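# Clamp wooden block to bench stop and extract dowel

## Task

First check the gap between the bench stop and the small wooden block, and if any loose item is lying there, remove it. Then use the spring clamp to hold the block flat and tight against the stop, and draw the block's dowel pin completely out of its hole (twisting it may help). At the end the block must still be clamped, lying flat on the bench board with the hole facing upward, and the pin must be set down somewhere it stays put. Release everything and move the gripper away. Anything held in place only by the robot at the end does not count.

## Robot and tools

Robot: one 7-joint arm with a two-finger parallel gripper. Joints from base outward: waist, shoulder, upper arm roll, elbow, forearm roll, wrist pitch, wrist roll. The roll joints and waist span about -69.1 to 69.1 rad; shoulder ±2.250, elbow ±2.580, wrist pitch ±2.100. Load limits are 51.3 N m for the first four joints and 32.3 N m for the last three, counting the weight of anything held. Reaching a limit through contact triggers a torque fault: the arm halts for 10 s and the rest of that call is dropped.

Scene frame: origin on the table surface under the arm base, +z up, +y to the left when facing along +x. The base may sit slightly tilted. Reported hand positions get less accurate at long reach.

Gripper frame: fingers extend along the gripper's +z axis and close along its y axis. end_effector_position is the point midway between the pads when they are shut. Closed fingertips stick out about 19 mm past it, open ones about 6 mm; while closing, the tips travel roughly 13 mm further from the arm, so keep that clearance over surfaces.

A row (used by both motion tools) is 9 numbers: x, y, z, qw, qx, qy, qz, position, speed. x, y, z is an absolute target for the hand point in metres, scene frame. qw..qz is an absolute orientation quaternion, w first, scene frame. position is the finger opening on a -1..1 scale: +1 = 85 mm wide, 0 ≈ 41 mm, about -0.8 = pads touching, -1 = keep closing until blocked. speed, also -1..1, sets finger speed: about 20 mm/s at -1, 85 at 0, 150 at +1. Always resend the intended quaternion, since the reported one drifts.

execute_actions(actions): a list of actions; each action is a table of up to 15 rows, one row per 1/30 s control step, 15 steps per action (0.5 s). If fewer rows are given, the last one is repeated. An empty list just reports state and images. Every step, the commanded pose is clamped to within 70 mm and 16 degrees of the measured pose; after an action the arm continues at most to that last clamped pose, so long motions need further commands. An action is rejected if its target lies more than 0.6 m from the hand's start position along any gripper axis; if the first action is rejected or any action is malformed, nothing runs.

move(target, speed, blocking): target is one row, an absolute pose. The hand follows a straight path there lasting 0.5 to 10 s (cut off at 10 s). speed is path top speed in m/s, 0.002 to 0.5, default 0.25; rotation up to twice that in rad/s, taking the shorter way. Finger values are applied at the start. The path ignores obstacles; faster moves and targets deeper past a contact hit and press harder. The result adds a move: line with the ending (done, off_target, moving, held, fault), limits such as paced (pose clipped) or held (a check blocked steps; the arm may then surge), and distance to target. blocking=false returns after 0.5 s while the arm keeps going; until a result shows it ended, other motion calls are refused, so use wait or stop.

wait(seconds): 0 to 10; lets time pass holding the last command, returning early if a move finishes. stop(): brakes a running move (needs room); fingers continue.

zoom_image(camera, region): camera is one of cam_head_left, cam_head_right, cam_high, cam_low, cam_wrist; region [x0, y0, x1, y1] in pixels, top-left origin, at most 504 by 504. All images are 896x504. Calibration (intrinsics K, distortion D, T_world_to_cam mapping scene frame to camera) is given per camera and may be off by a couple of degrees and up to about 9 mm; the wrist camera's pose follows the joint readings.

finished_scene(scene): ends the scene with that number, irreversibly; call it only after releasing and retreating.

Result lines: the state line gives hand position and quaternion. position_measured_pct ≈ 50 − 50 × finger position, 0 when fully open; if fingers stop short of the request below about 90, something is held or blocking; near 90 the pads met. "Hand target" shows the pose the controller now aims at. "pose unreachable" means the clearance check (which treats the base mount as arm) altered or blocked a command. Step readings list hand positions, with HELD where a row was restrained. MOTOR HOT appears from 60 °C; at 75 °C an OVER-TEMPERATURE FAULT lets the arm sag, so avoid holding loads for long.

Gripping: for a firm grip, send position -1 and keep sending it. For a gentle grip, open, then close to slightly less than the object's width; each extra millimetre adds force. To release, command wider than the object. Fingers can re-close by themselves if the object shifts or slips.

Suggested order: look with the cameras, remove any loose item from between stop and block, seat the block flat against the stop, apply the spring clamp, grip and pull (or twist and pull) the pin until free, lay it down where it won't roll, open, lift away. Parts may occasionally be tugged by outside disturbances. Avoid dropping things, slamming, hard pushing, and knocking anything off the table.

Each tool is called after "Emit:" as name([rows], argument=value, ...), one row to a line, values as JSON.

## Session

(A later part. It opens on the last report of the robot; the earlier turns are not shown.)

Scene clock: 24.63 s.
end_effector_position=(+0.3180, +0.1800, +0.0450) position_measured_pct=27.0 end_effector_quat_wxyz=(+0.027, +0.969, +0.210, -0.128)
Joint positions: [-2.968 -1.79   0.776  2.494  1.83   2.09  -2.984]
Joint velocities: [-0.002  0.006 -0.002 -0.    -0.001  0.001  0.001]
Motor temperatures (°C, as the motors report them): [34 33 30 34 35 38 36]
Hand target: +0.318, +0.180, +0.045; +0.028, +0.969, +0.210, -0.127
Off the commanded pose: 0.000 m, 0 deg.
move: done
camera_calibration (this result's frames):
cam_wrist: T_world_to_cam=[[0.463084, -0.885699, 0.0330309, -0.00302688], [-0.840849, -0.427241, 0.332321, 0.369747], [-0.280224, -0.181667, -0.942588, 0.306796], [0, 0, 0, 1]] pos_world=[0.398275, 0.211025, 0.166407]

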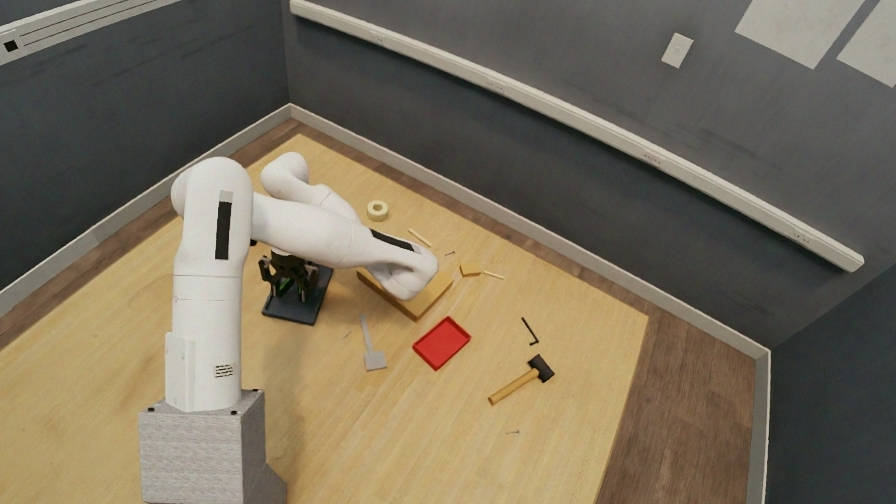

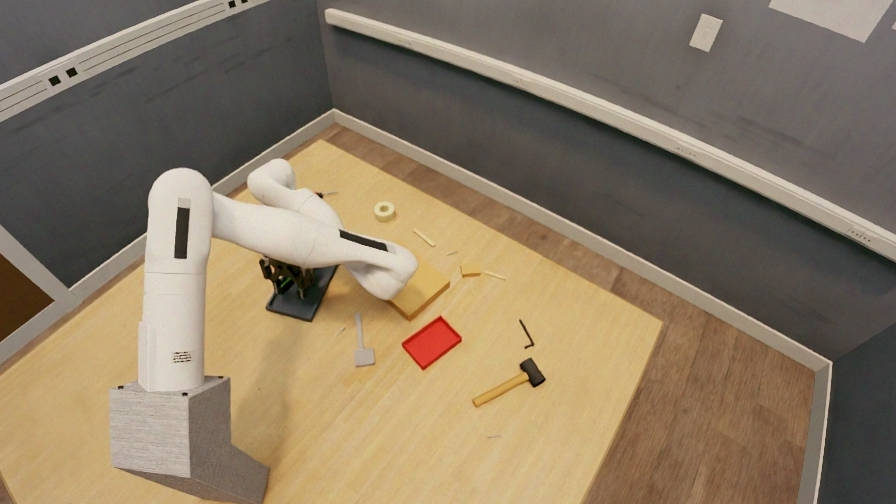

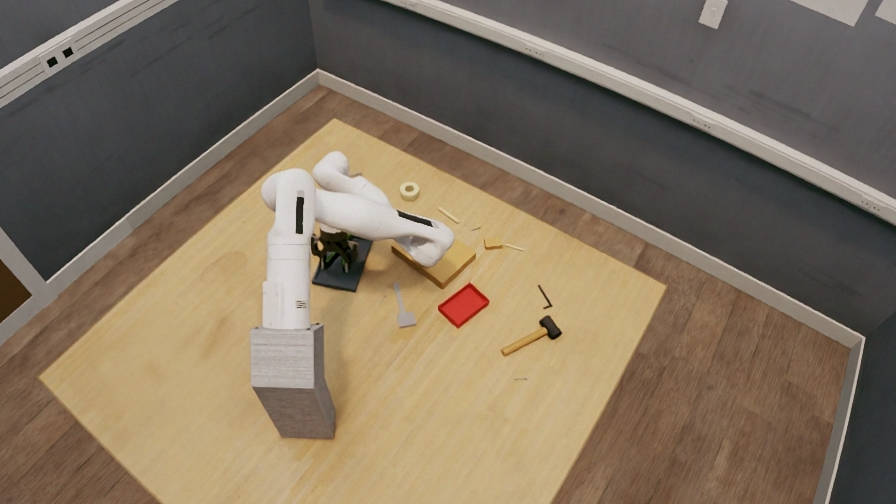

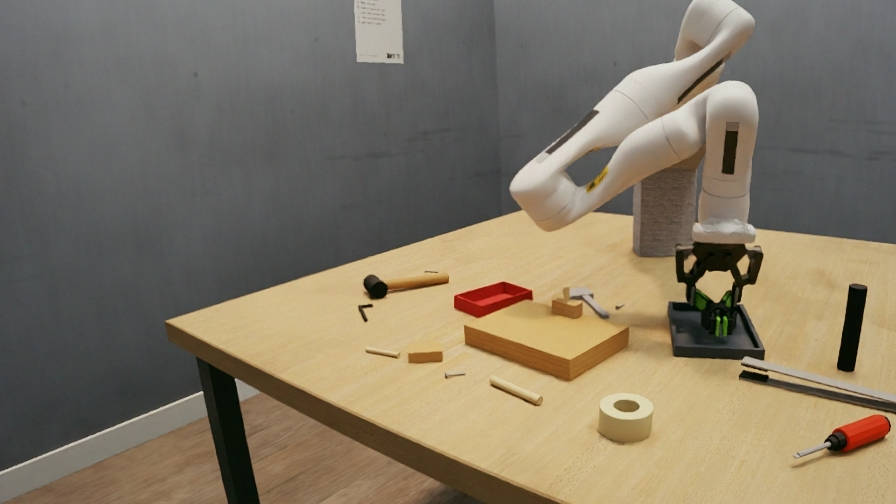

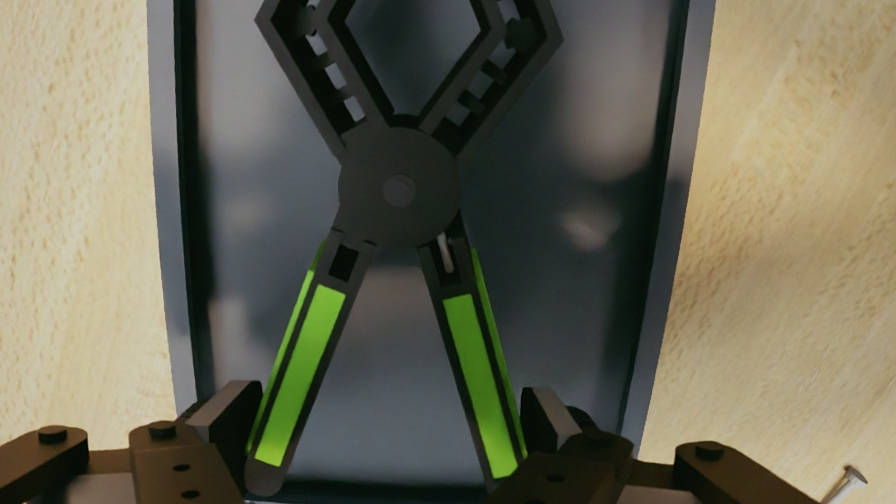

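Emit:
move(target=[0.495,0.165,0.085,-0.0975,0.6589,-0.7408,-0.0867,-0.32,-0.5], speed=0.35)

Scene clock: 28.60 s.
end_effector_position=(+0.4945, +0.1645, +0.0842) position_measured_pct=65.5 end_effector_quat_wxyz=(+0.097, -0.658, +0.741, +0.087)
Joint positions: [-2.819 -2.02   0.206  2.3    1.882  1.94  -4.328]
Joint velocities: [-0.001  0.001  0.001  0.001 -0.    -0.     0.001]
Motor temperatures (°C, as the motors report them): [34 33 30 34 35 38 36]
Hand target: +0.494, +0.165, +0.084; +0.097, -0.659, +0.741, +0.087
Off the commanded pose: 0.001 m, 0 deg.
move: done
camera_calibration (this result's frames):
cam_wrist: T_world_to_cam=[[-0.997366, 0.0631043, 0.0357746, 0.466028], [0.0714158, 0.940668, 0.331729, -0.17762], [-0.0127184, 0.33341, -0.942696, 0.173431], [0, 0, 0, 1]] pos_world=[0.479691, 0.0798489, 0.205742]

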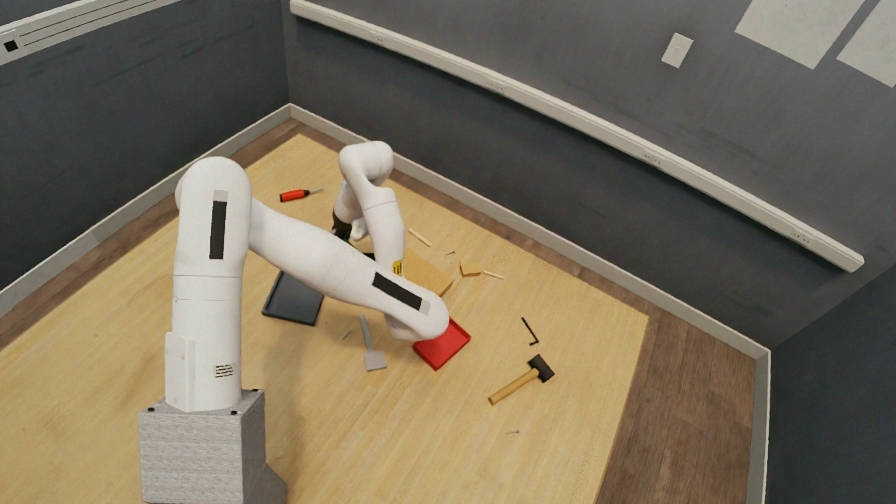

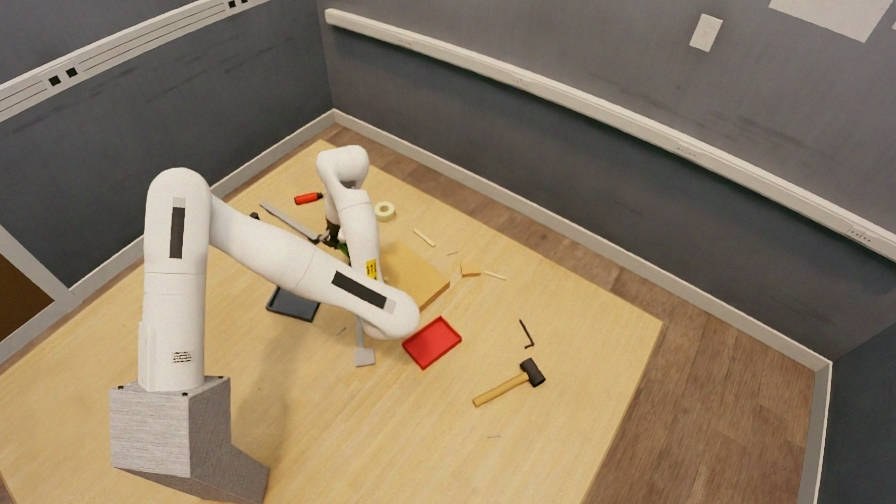

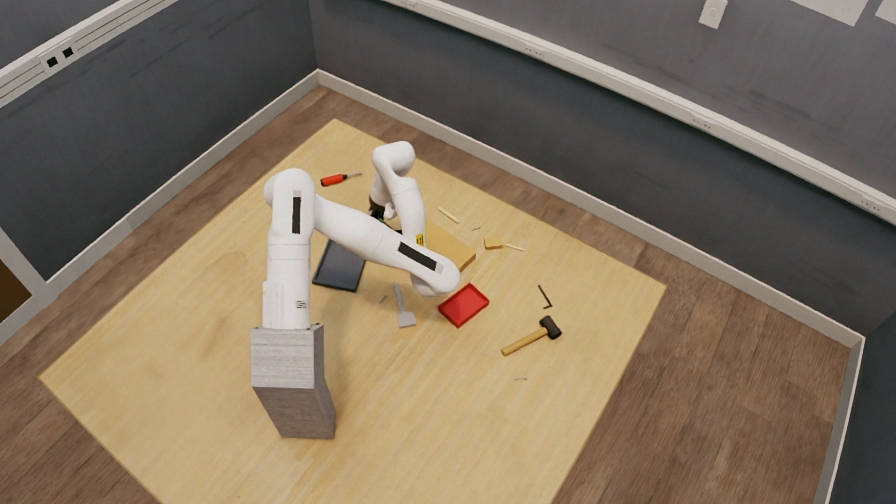

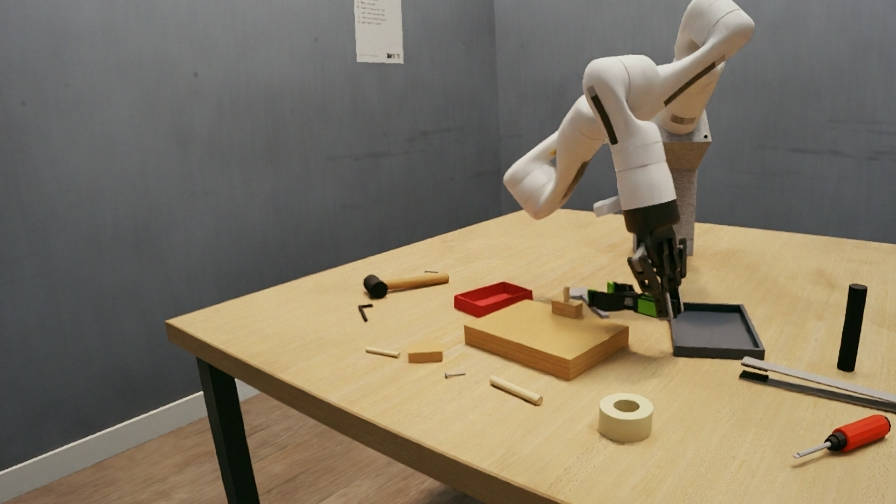

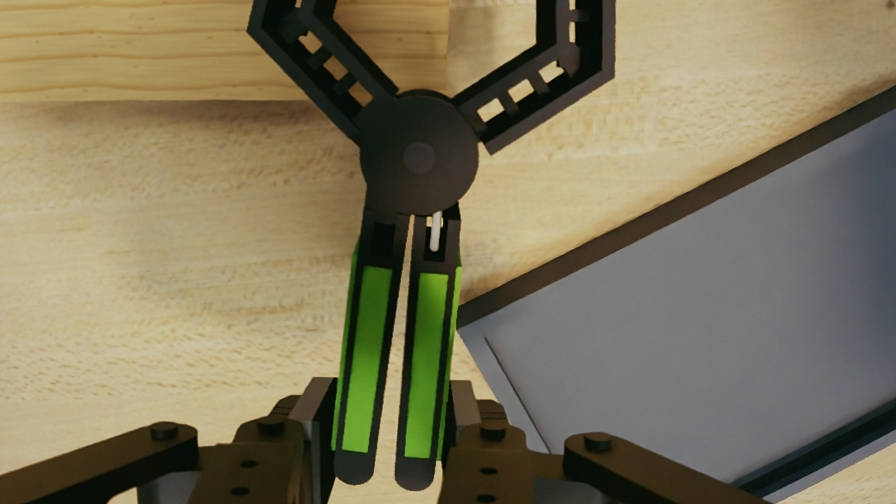

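Emit:
move(target=[0.4907,0.1564,0.06,-0.0934,0.6924,-0.7095,-0.0911,-0.32,-0.5], speed=0.08)

Emit:
zoom_image(camera="cam_low", region=[530,260,710,360])

Scene clock: 30.33 s.
end_effector_position=(+0.4906, +0.1565, +0.0600) position_measured_pct=65.5 end_effector_quat_wxyz=(-0.093, +0.693, -0.709, -0.091)
Joint positions: [-2.816 -2.075  0.25   2.259  1.925  1.894 -4.158]
Joint velocities: [ 0.001 -0.003 -0.    -0.001  0.     0.    -0.001]
Motor temperatures (°C, as the motors report them): [34 33 30 34 35 38 36]
Hand target: +0.491, +0.156, +0.060; -0.093, +0.693, -0.709, -0.091
Off the commanded pose: 0.000 m, 0 deg.
move: done
camera_calibration (this result's frames):
cam_wrist: T_world_to_cam=[[-0.998971, -0.0308549, 0.0332474, 0.479222], [-0.0180761, 0.943075, 0.332087, -0.118255], [-0.0416013, 0.331144, -0.942663, 0.167771], [0, 0, 0, 1]] pos_world=[0.48357, 0.0707536, 0.18149]

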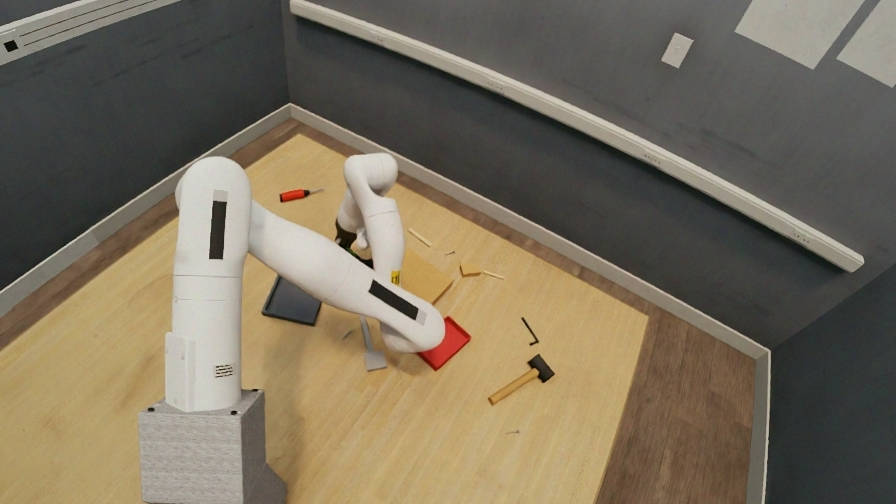

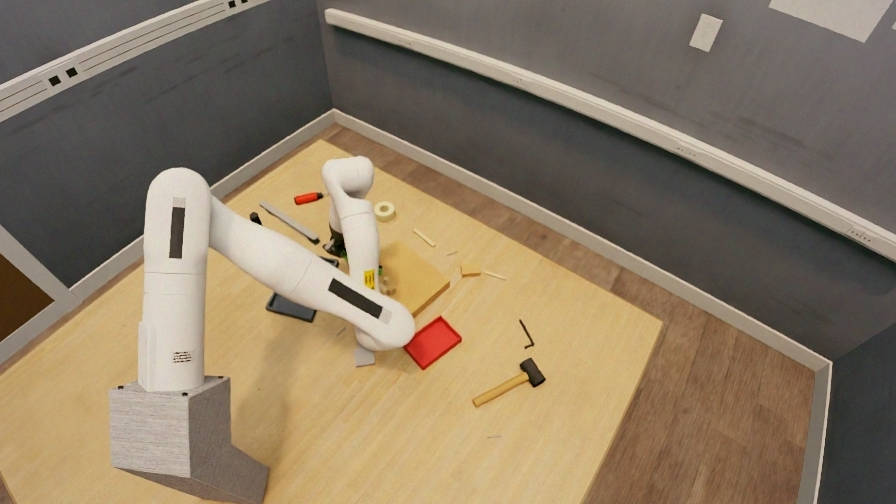

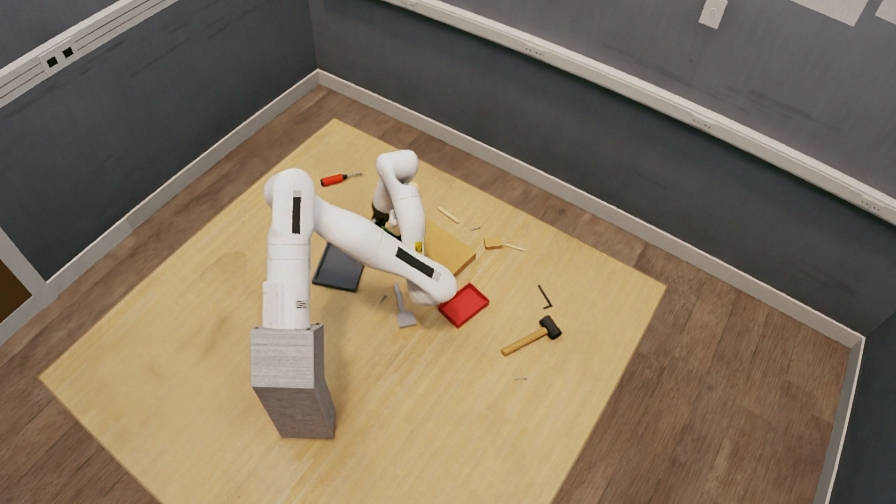

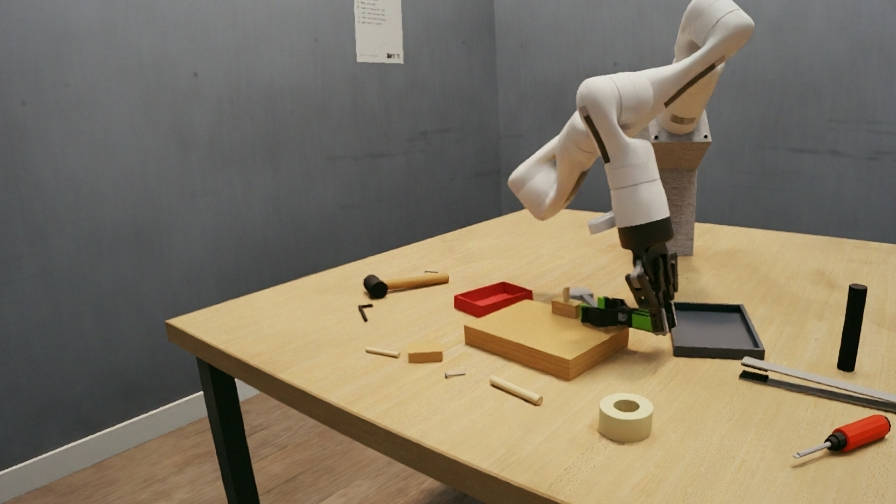

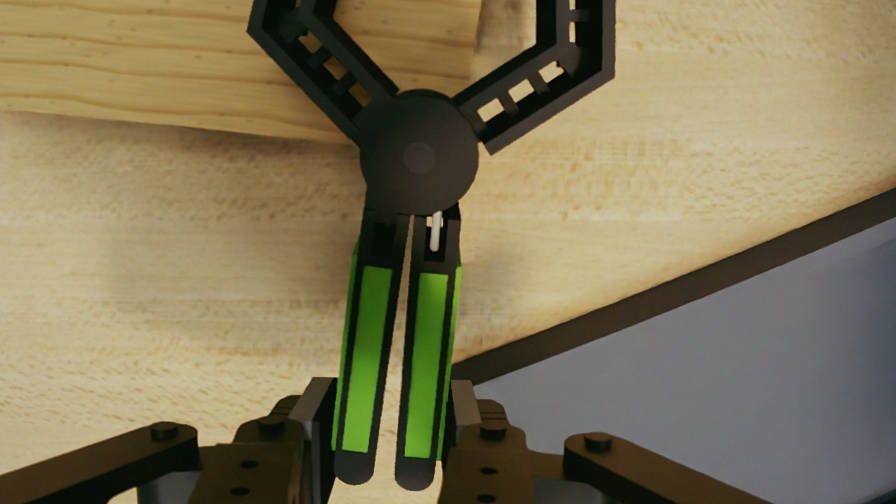

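Region (530, 260, 710, 360) of cam_low's 896x504 image, scaled by 2.800, with more detail than that image has.

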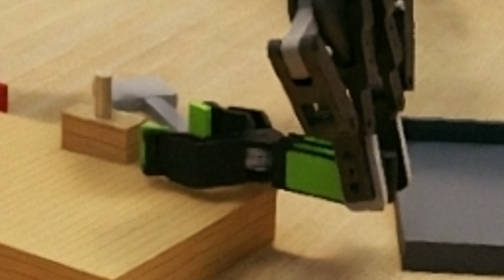

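Emit:
move(target=[0.488,0.1165,0.058,-0.0934,0.6924,-0.7095,-0.0911,-0.32,-0.5], speed=0.05)

Emit:
zoom_image(camera="cam_low", region=[520,260,700,360])

Emit:
zoom_image(camera="cam_head_right", region=[340,240,440,320])

Scene clock: 31.93 s.
end_effector_position=(+0.4880, +0.1168, +0.0580) position_measured_pct=65.5 end_effector_quat_wxyz=(-0.093, +0.693, -0.709, -0.091)
Joint positions: [-2.743 -2.151  0.23   2.235  1.89   1.874 -4.04 ]
Joint velocities: [ 0.002 -0.004 -0.002 -0.     0.     0.001 -0.001]
Motor temperatures (°C, as the motors report them): [34 33 30 34 35 38 36]
Hand target: +0.488, +0.117, +0.058; -0.093, +0.692, -0.710, -0.091
Off the commanded pose: 0.000 m, 0 deg.
move: done
camera_calibration (this result's frames):
cam_wrist: T_world_to_cam=[[-0.998961, -0.0309, 0.0334978, 0.475389], [-0.0180116, 0.942886, 0.332628, -0.0801725], [-0.0418628, 0.331679, -0.942463, 0.178948], [0, 0, 0, 1]] pos_world=[0.480942, 0.0309297, 0.179395]

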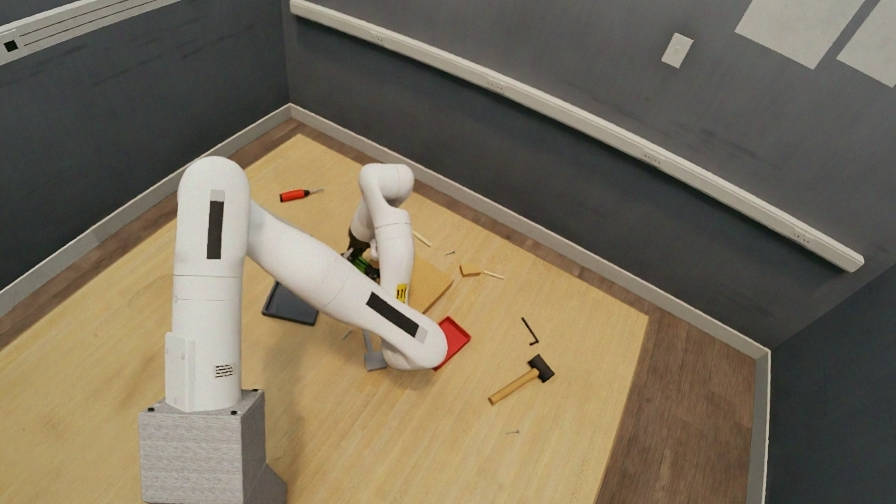

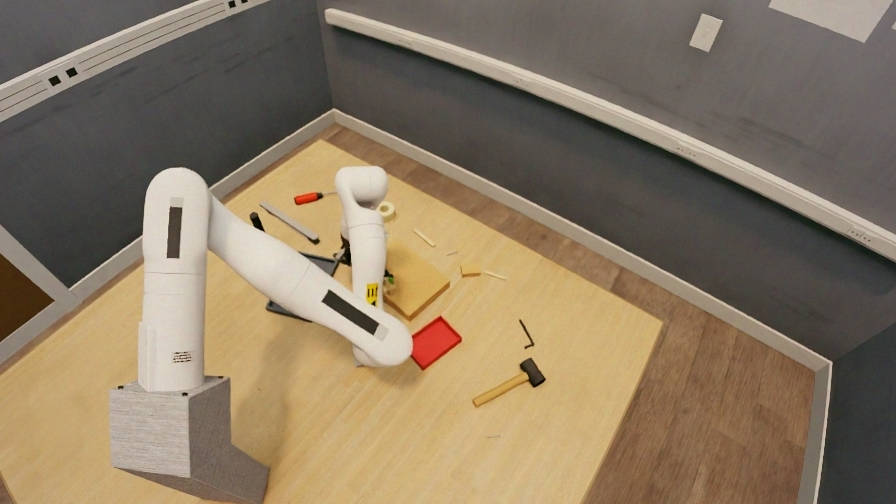

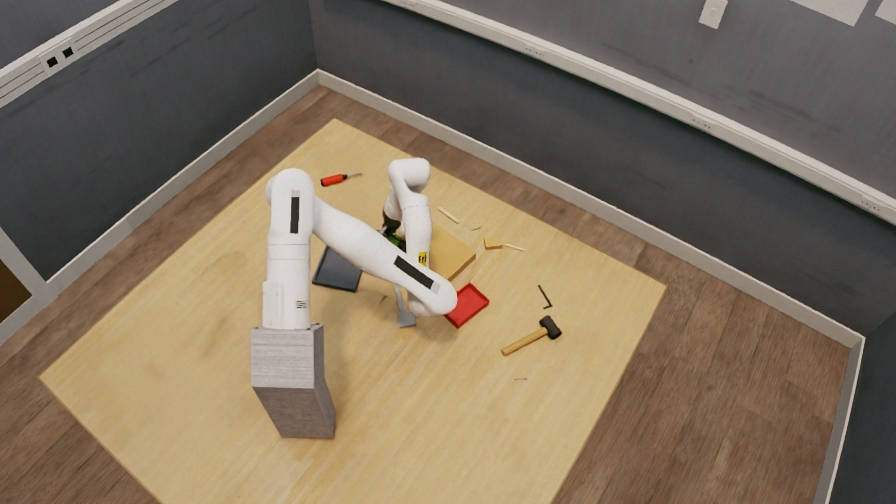

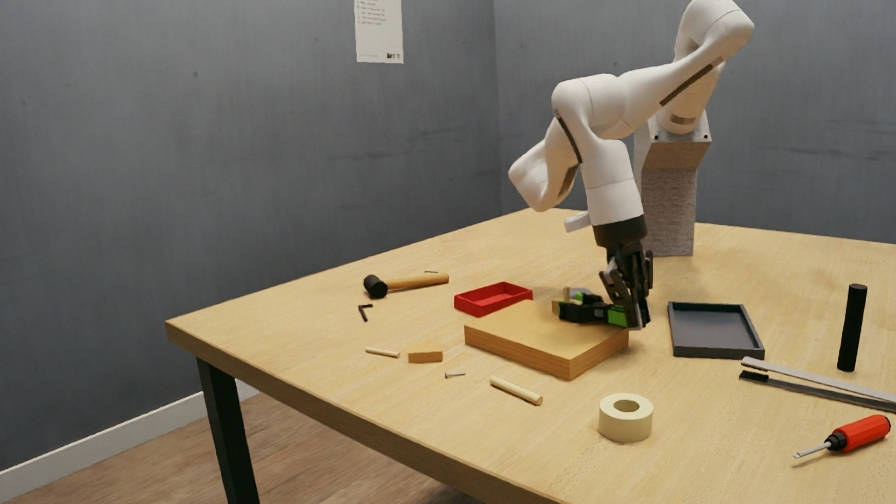

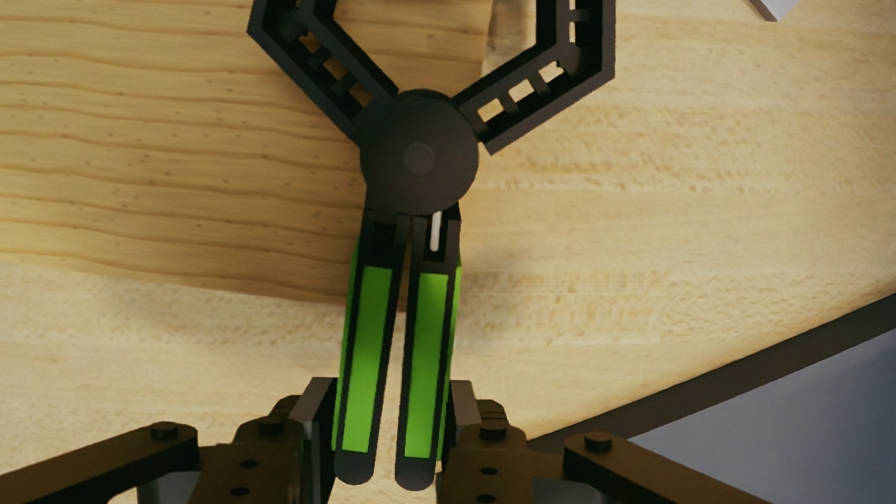

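Region (520, 260, 700, 360) of cam_low's 896x504 image, scaled by 2.800, with more detail than that image has.

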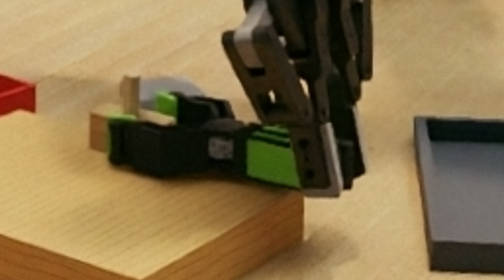

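Region (340, 240, 440, 320) of cam_head_right's 896x504 image, scaled by 5.040, with more detail than that image has; it fills the top 403 rows of this view, and the rest is white.

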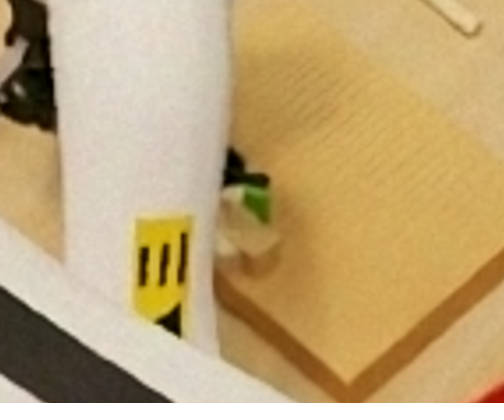

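Emit:
execute_actions([
  [[0.488,0.1165,0.057,-0.0934,0.6924,-0.7095,-0.0911,-0.32,-0.5],[0.488,0.1165,0.0565,-0.0934,0.6924,-0.7095,-0.0911,-0.32,-0.5],[0.488,0.1165,0.056,-0.0934,0.6924,-0.7095,-0.0911,-0.32,-0.5],[0.488,0.1165,0.0555,-0.0934,0.6924,-0.7095,-0.0911,-0.32,-0.5],[0.488,0.1165,0.055,-0.0934,0.6924,-0.7095,-0.0911,-0.32,-0.5],[0.488,0.1165,0.0545,-0.0934,0.6924,-0.7095,-0.0911,-0.32,-0.5],[0.488,0.1165,0.054,-0.0934,0.6924,-0.7095,-0.0911,-0.32,-0.5],[0.488,0.1165,0.0535,-0.0934,0.6924,-0.7095,-0.0911,-0.32,-0.5],[0.488,0.1165,0.053,-0.0934,0.6924,-0.7095,-0.0911,-0.32,-0.5],[0.488,0.1165,0.0525,-0.0934,0.6924,-0.7095,-0.0911,-0.32,-0.5],[0.488,0.1165,0.052,-0.0934,0.6924,-0.7095,-0.0911,-0.32,-0.5],[0.488,0.1165,0.0515,-0.0934,0.6924,-0.7095,-0.0911,-0.32,-0.5],[0.488,0.1165,0.051,-0.0934,0.6924,-0.7095,-0.0911,-0.32,-0.5]],
])

Emit:
zoom_image(camera="cam_low", region=[540,275,670,345])

Scene clock: 33.17 s.
end_effector_position=(+0.4880, +0.1167, +0.0515) position_measured_pct=65.5 end_effector_quat_wxyz=(-0.094, +0.693, -0.709, -0.091)
Joint positions: [-2.749 -2.162  0.238  2.227  1.909  1.864 -4.024]
Joint velocities: [-0.001 -0.004  0.002  0.001  0.005 -0.008  0.01 ]
Motor temperatures (°C, as the motors report them): [34 33 30 34 35 38 36]
Hand target: +0.488, +0.117, +0.051; -0.093, +0.692, -0.710, -0.091
Off the commanded pose: 0.001 m, 0 deg.
Step readings (end_effector_position):
0: (+0.4879, +0.1165, +0.0579)
1: (+0.4879, +0.1165, +0.0578)
2: (+0.4879, +0.1166, +0.0573)
4: (+0.4879, +0.1165, +0.0563)
8: (+0.4879, +0.1165, +0.0544)
15: end_effector_position above
camera_calibration (this result's frames):
cam_wrist: T_world_to_cam=[[-0.998977, -0.0309979, 0.032911, 0.475697], [-0.0183082, 0.942955, 0.332416, -0.0777641], [-0.0413378, 0.331474, -0.942558, 0.172622], [0, 0, 0, 1]] pos_world=[0.480922, 0.0308541, 0.172901]

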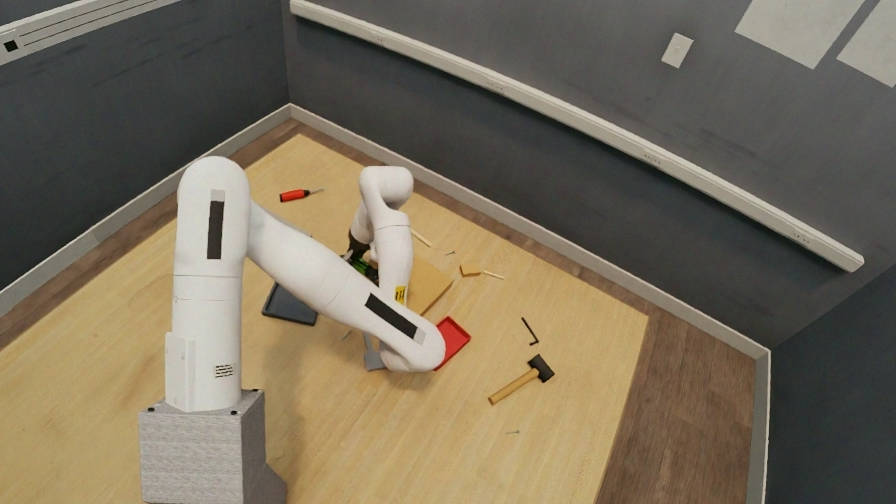

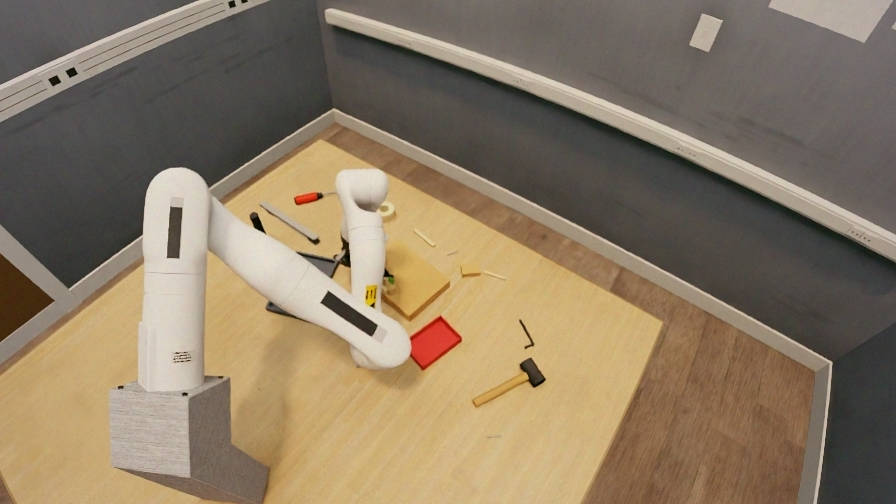

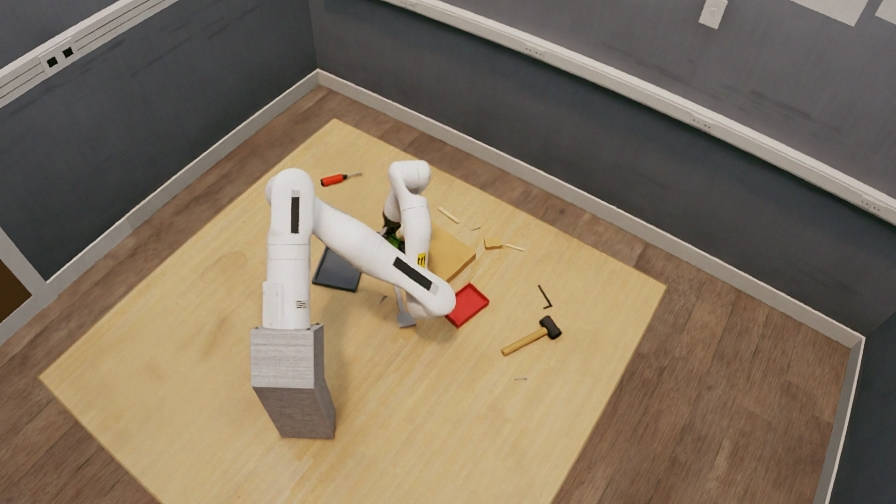

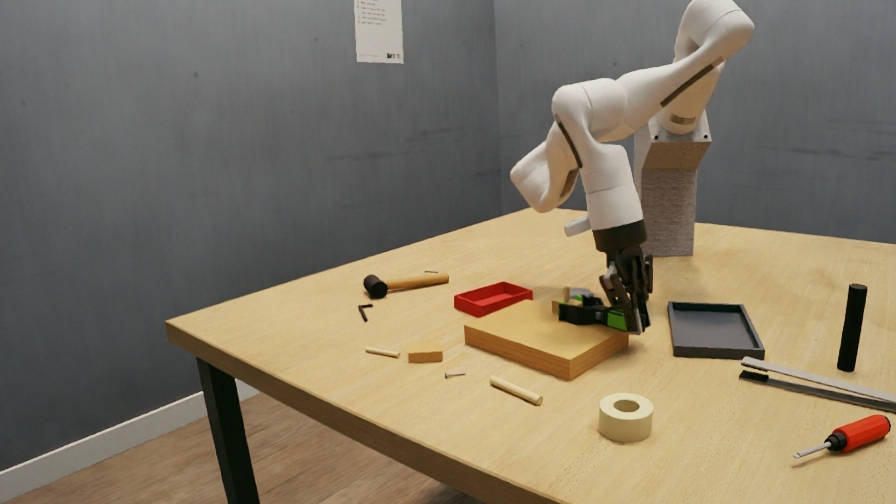

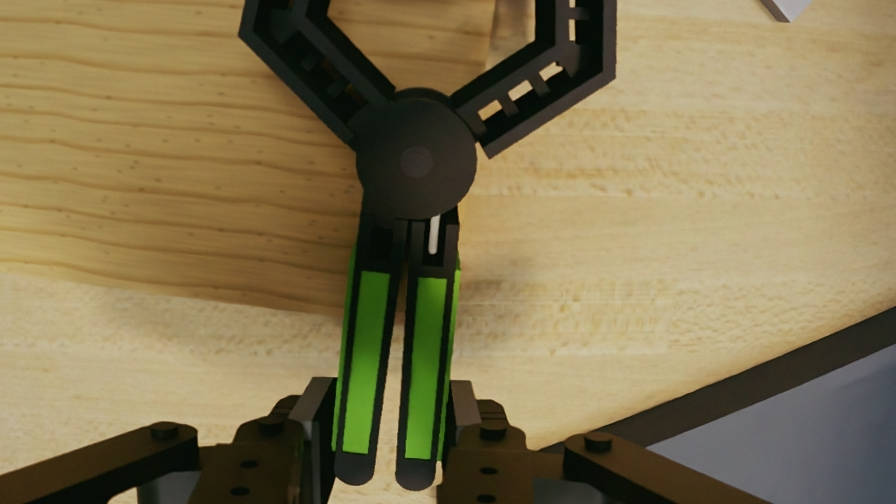

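Region (540, 275, 670, 345) of cam_low's 896x504 image, scaled by 3.877, with more detail than that image has; it fills the top 271 rows of this view, and the rest is white.

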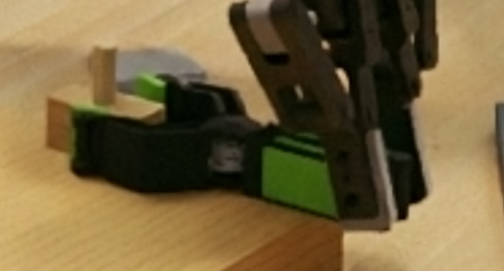

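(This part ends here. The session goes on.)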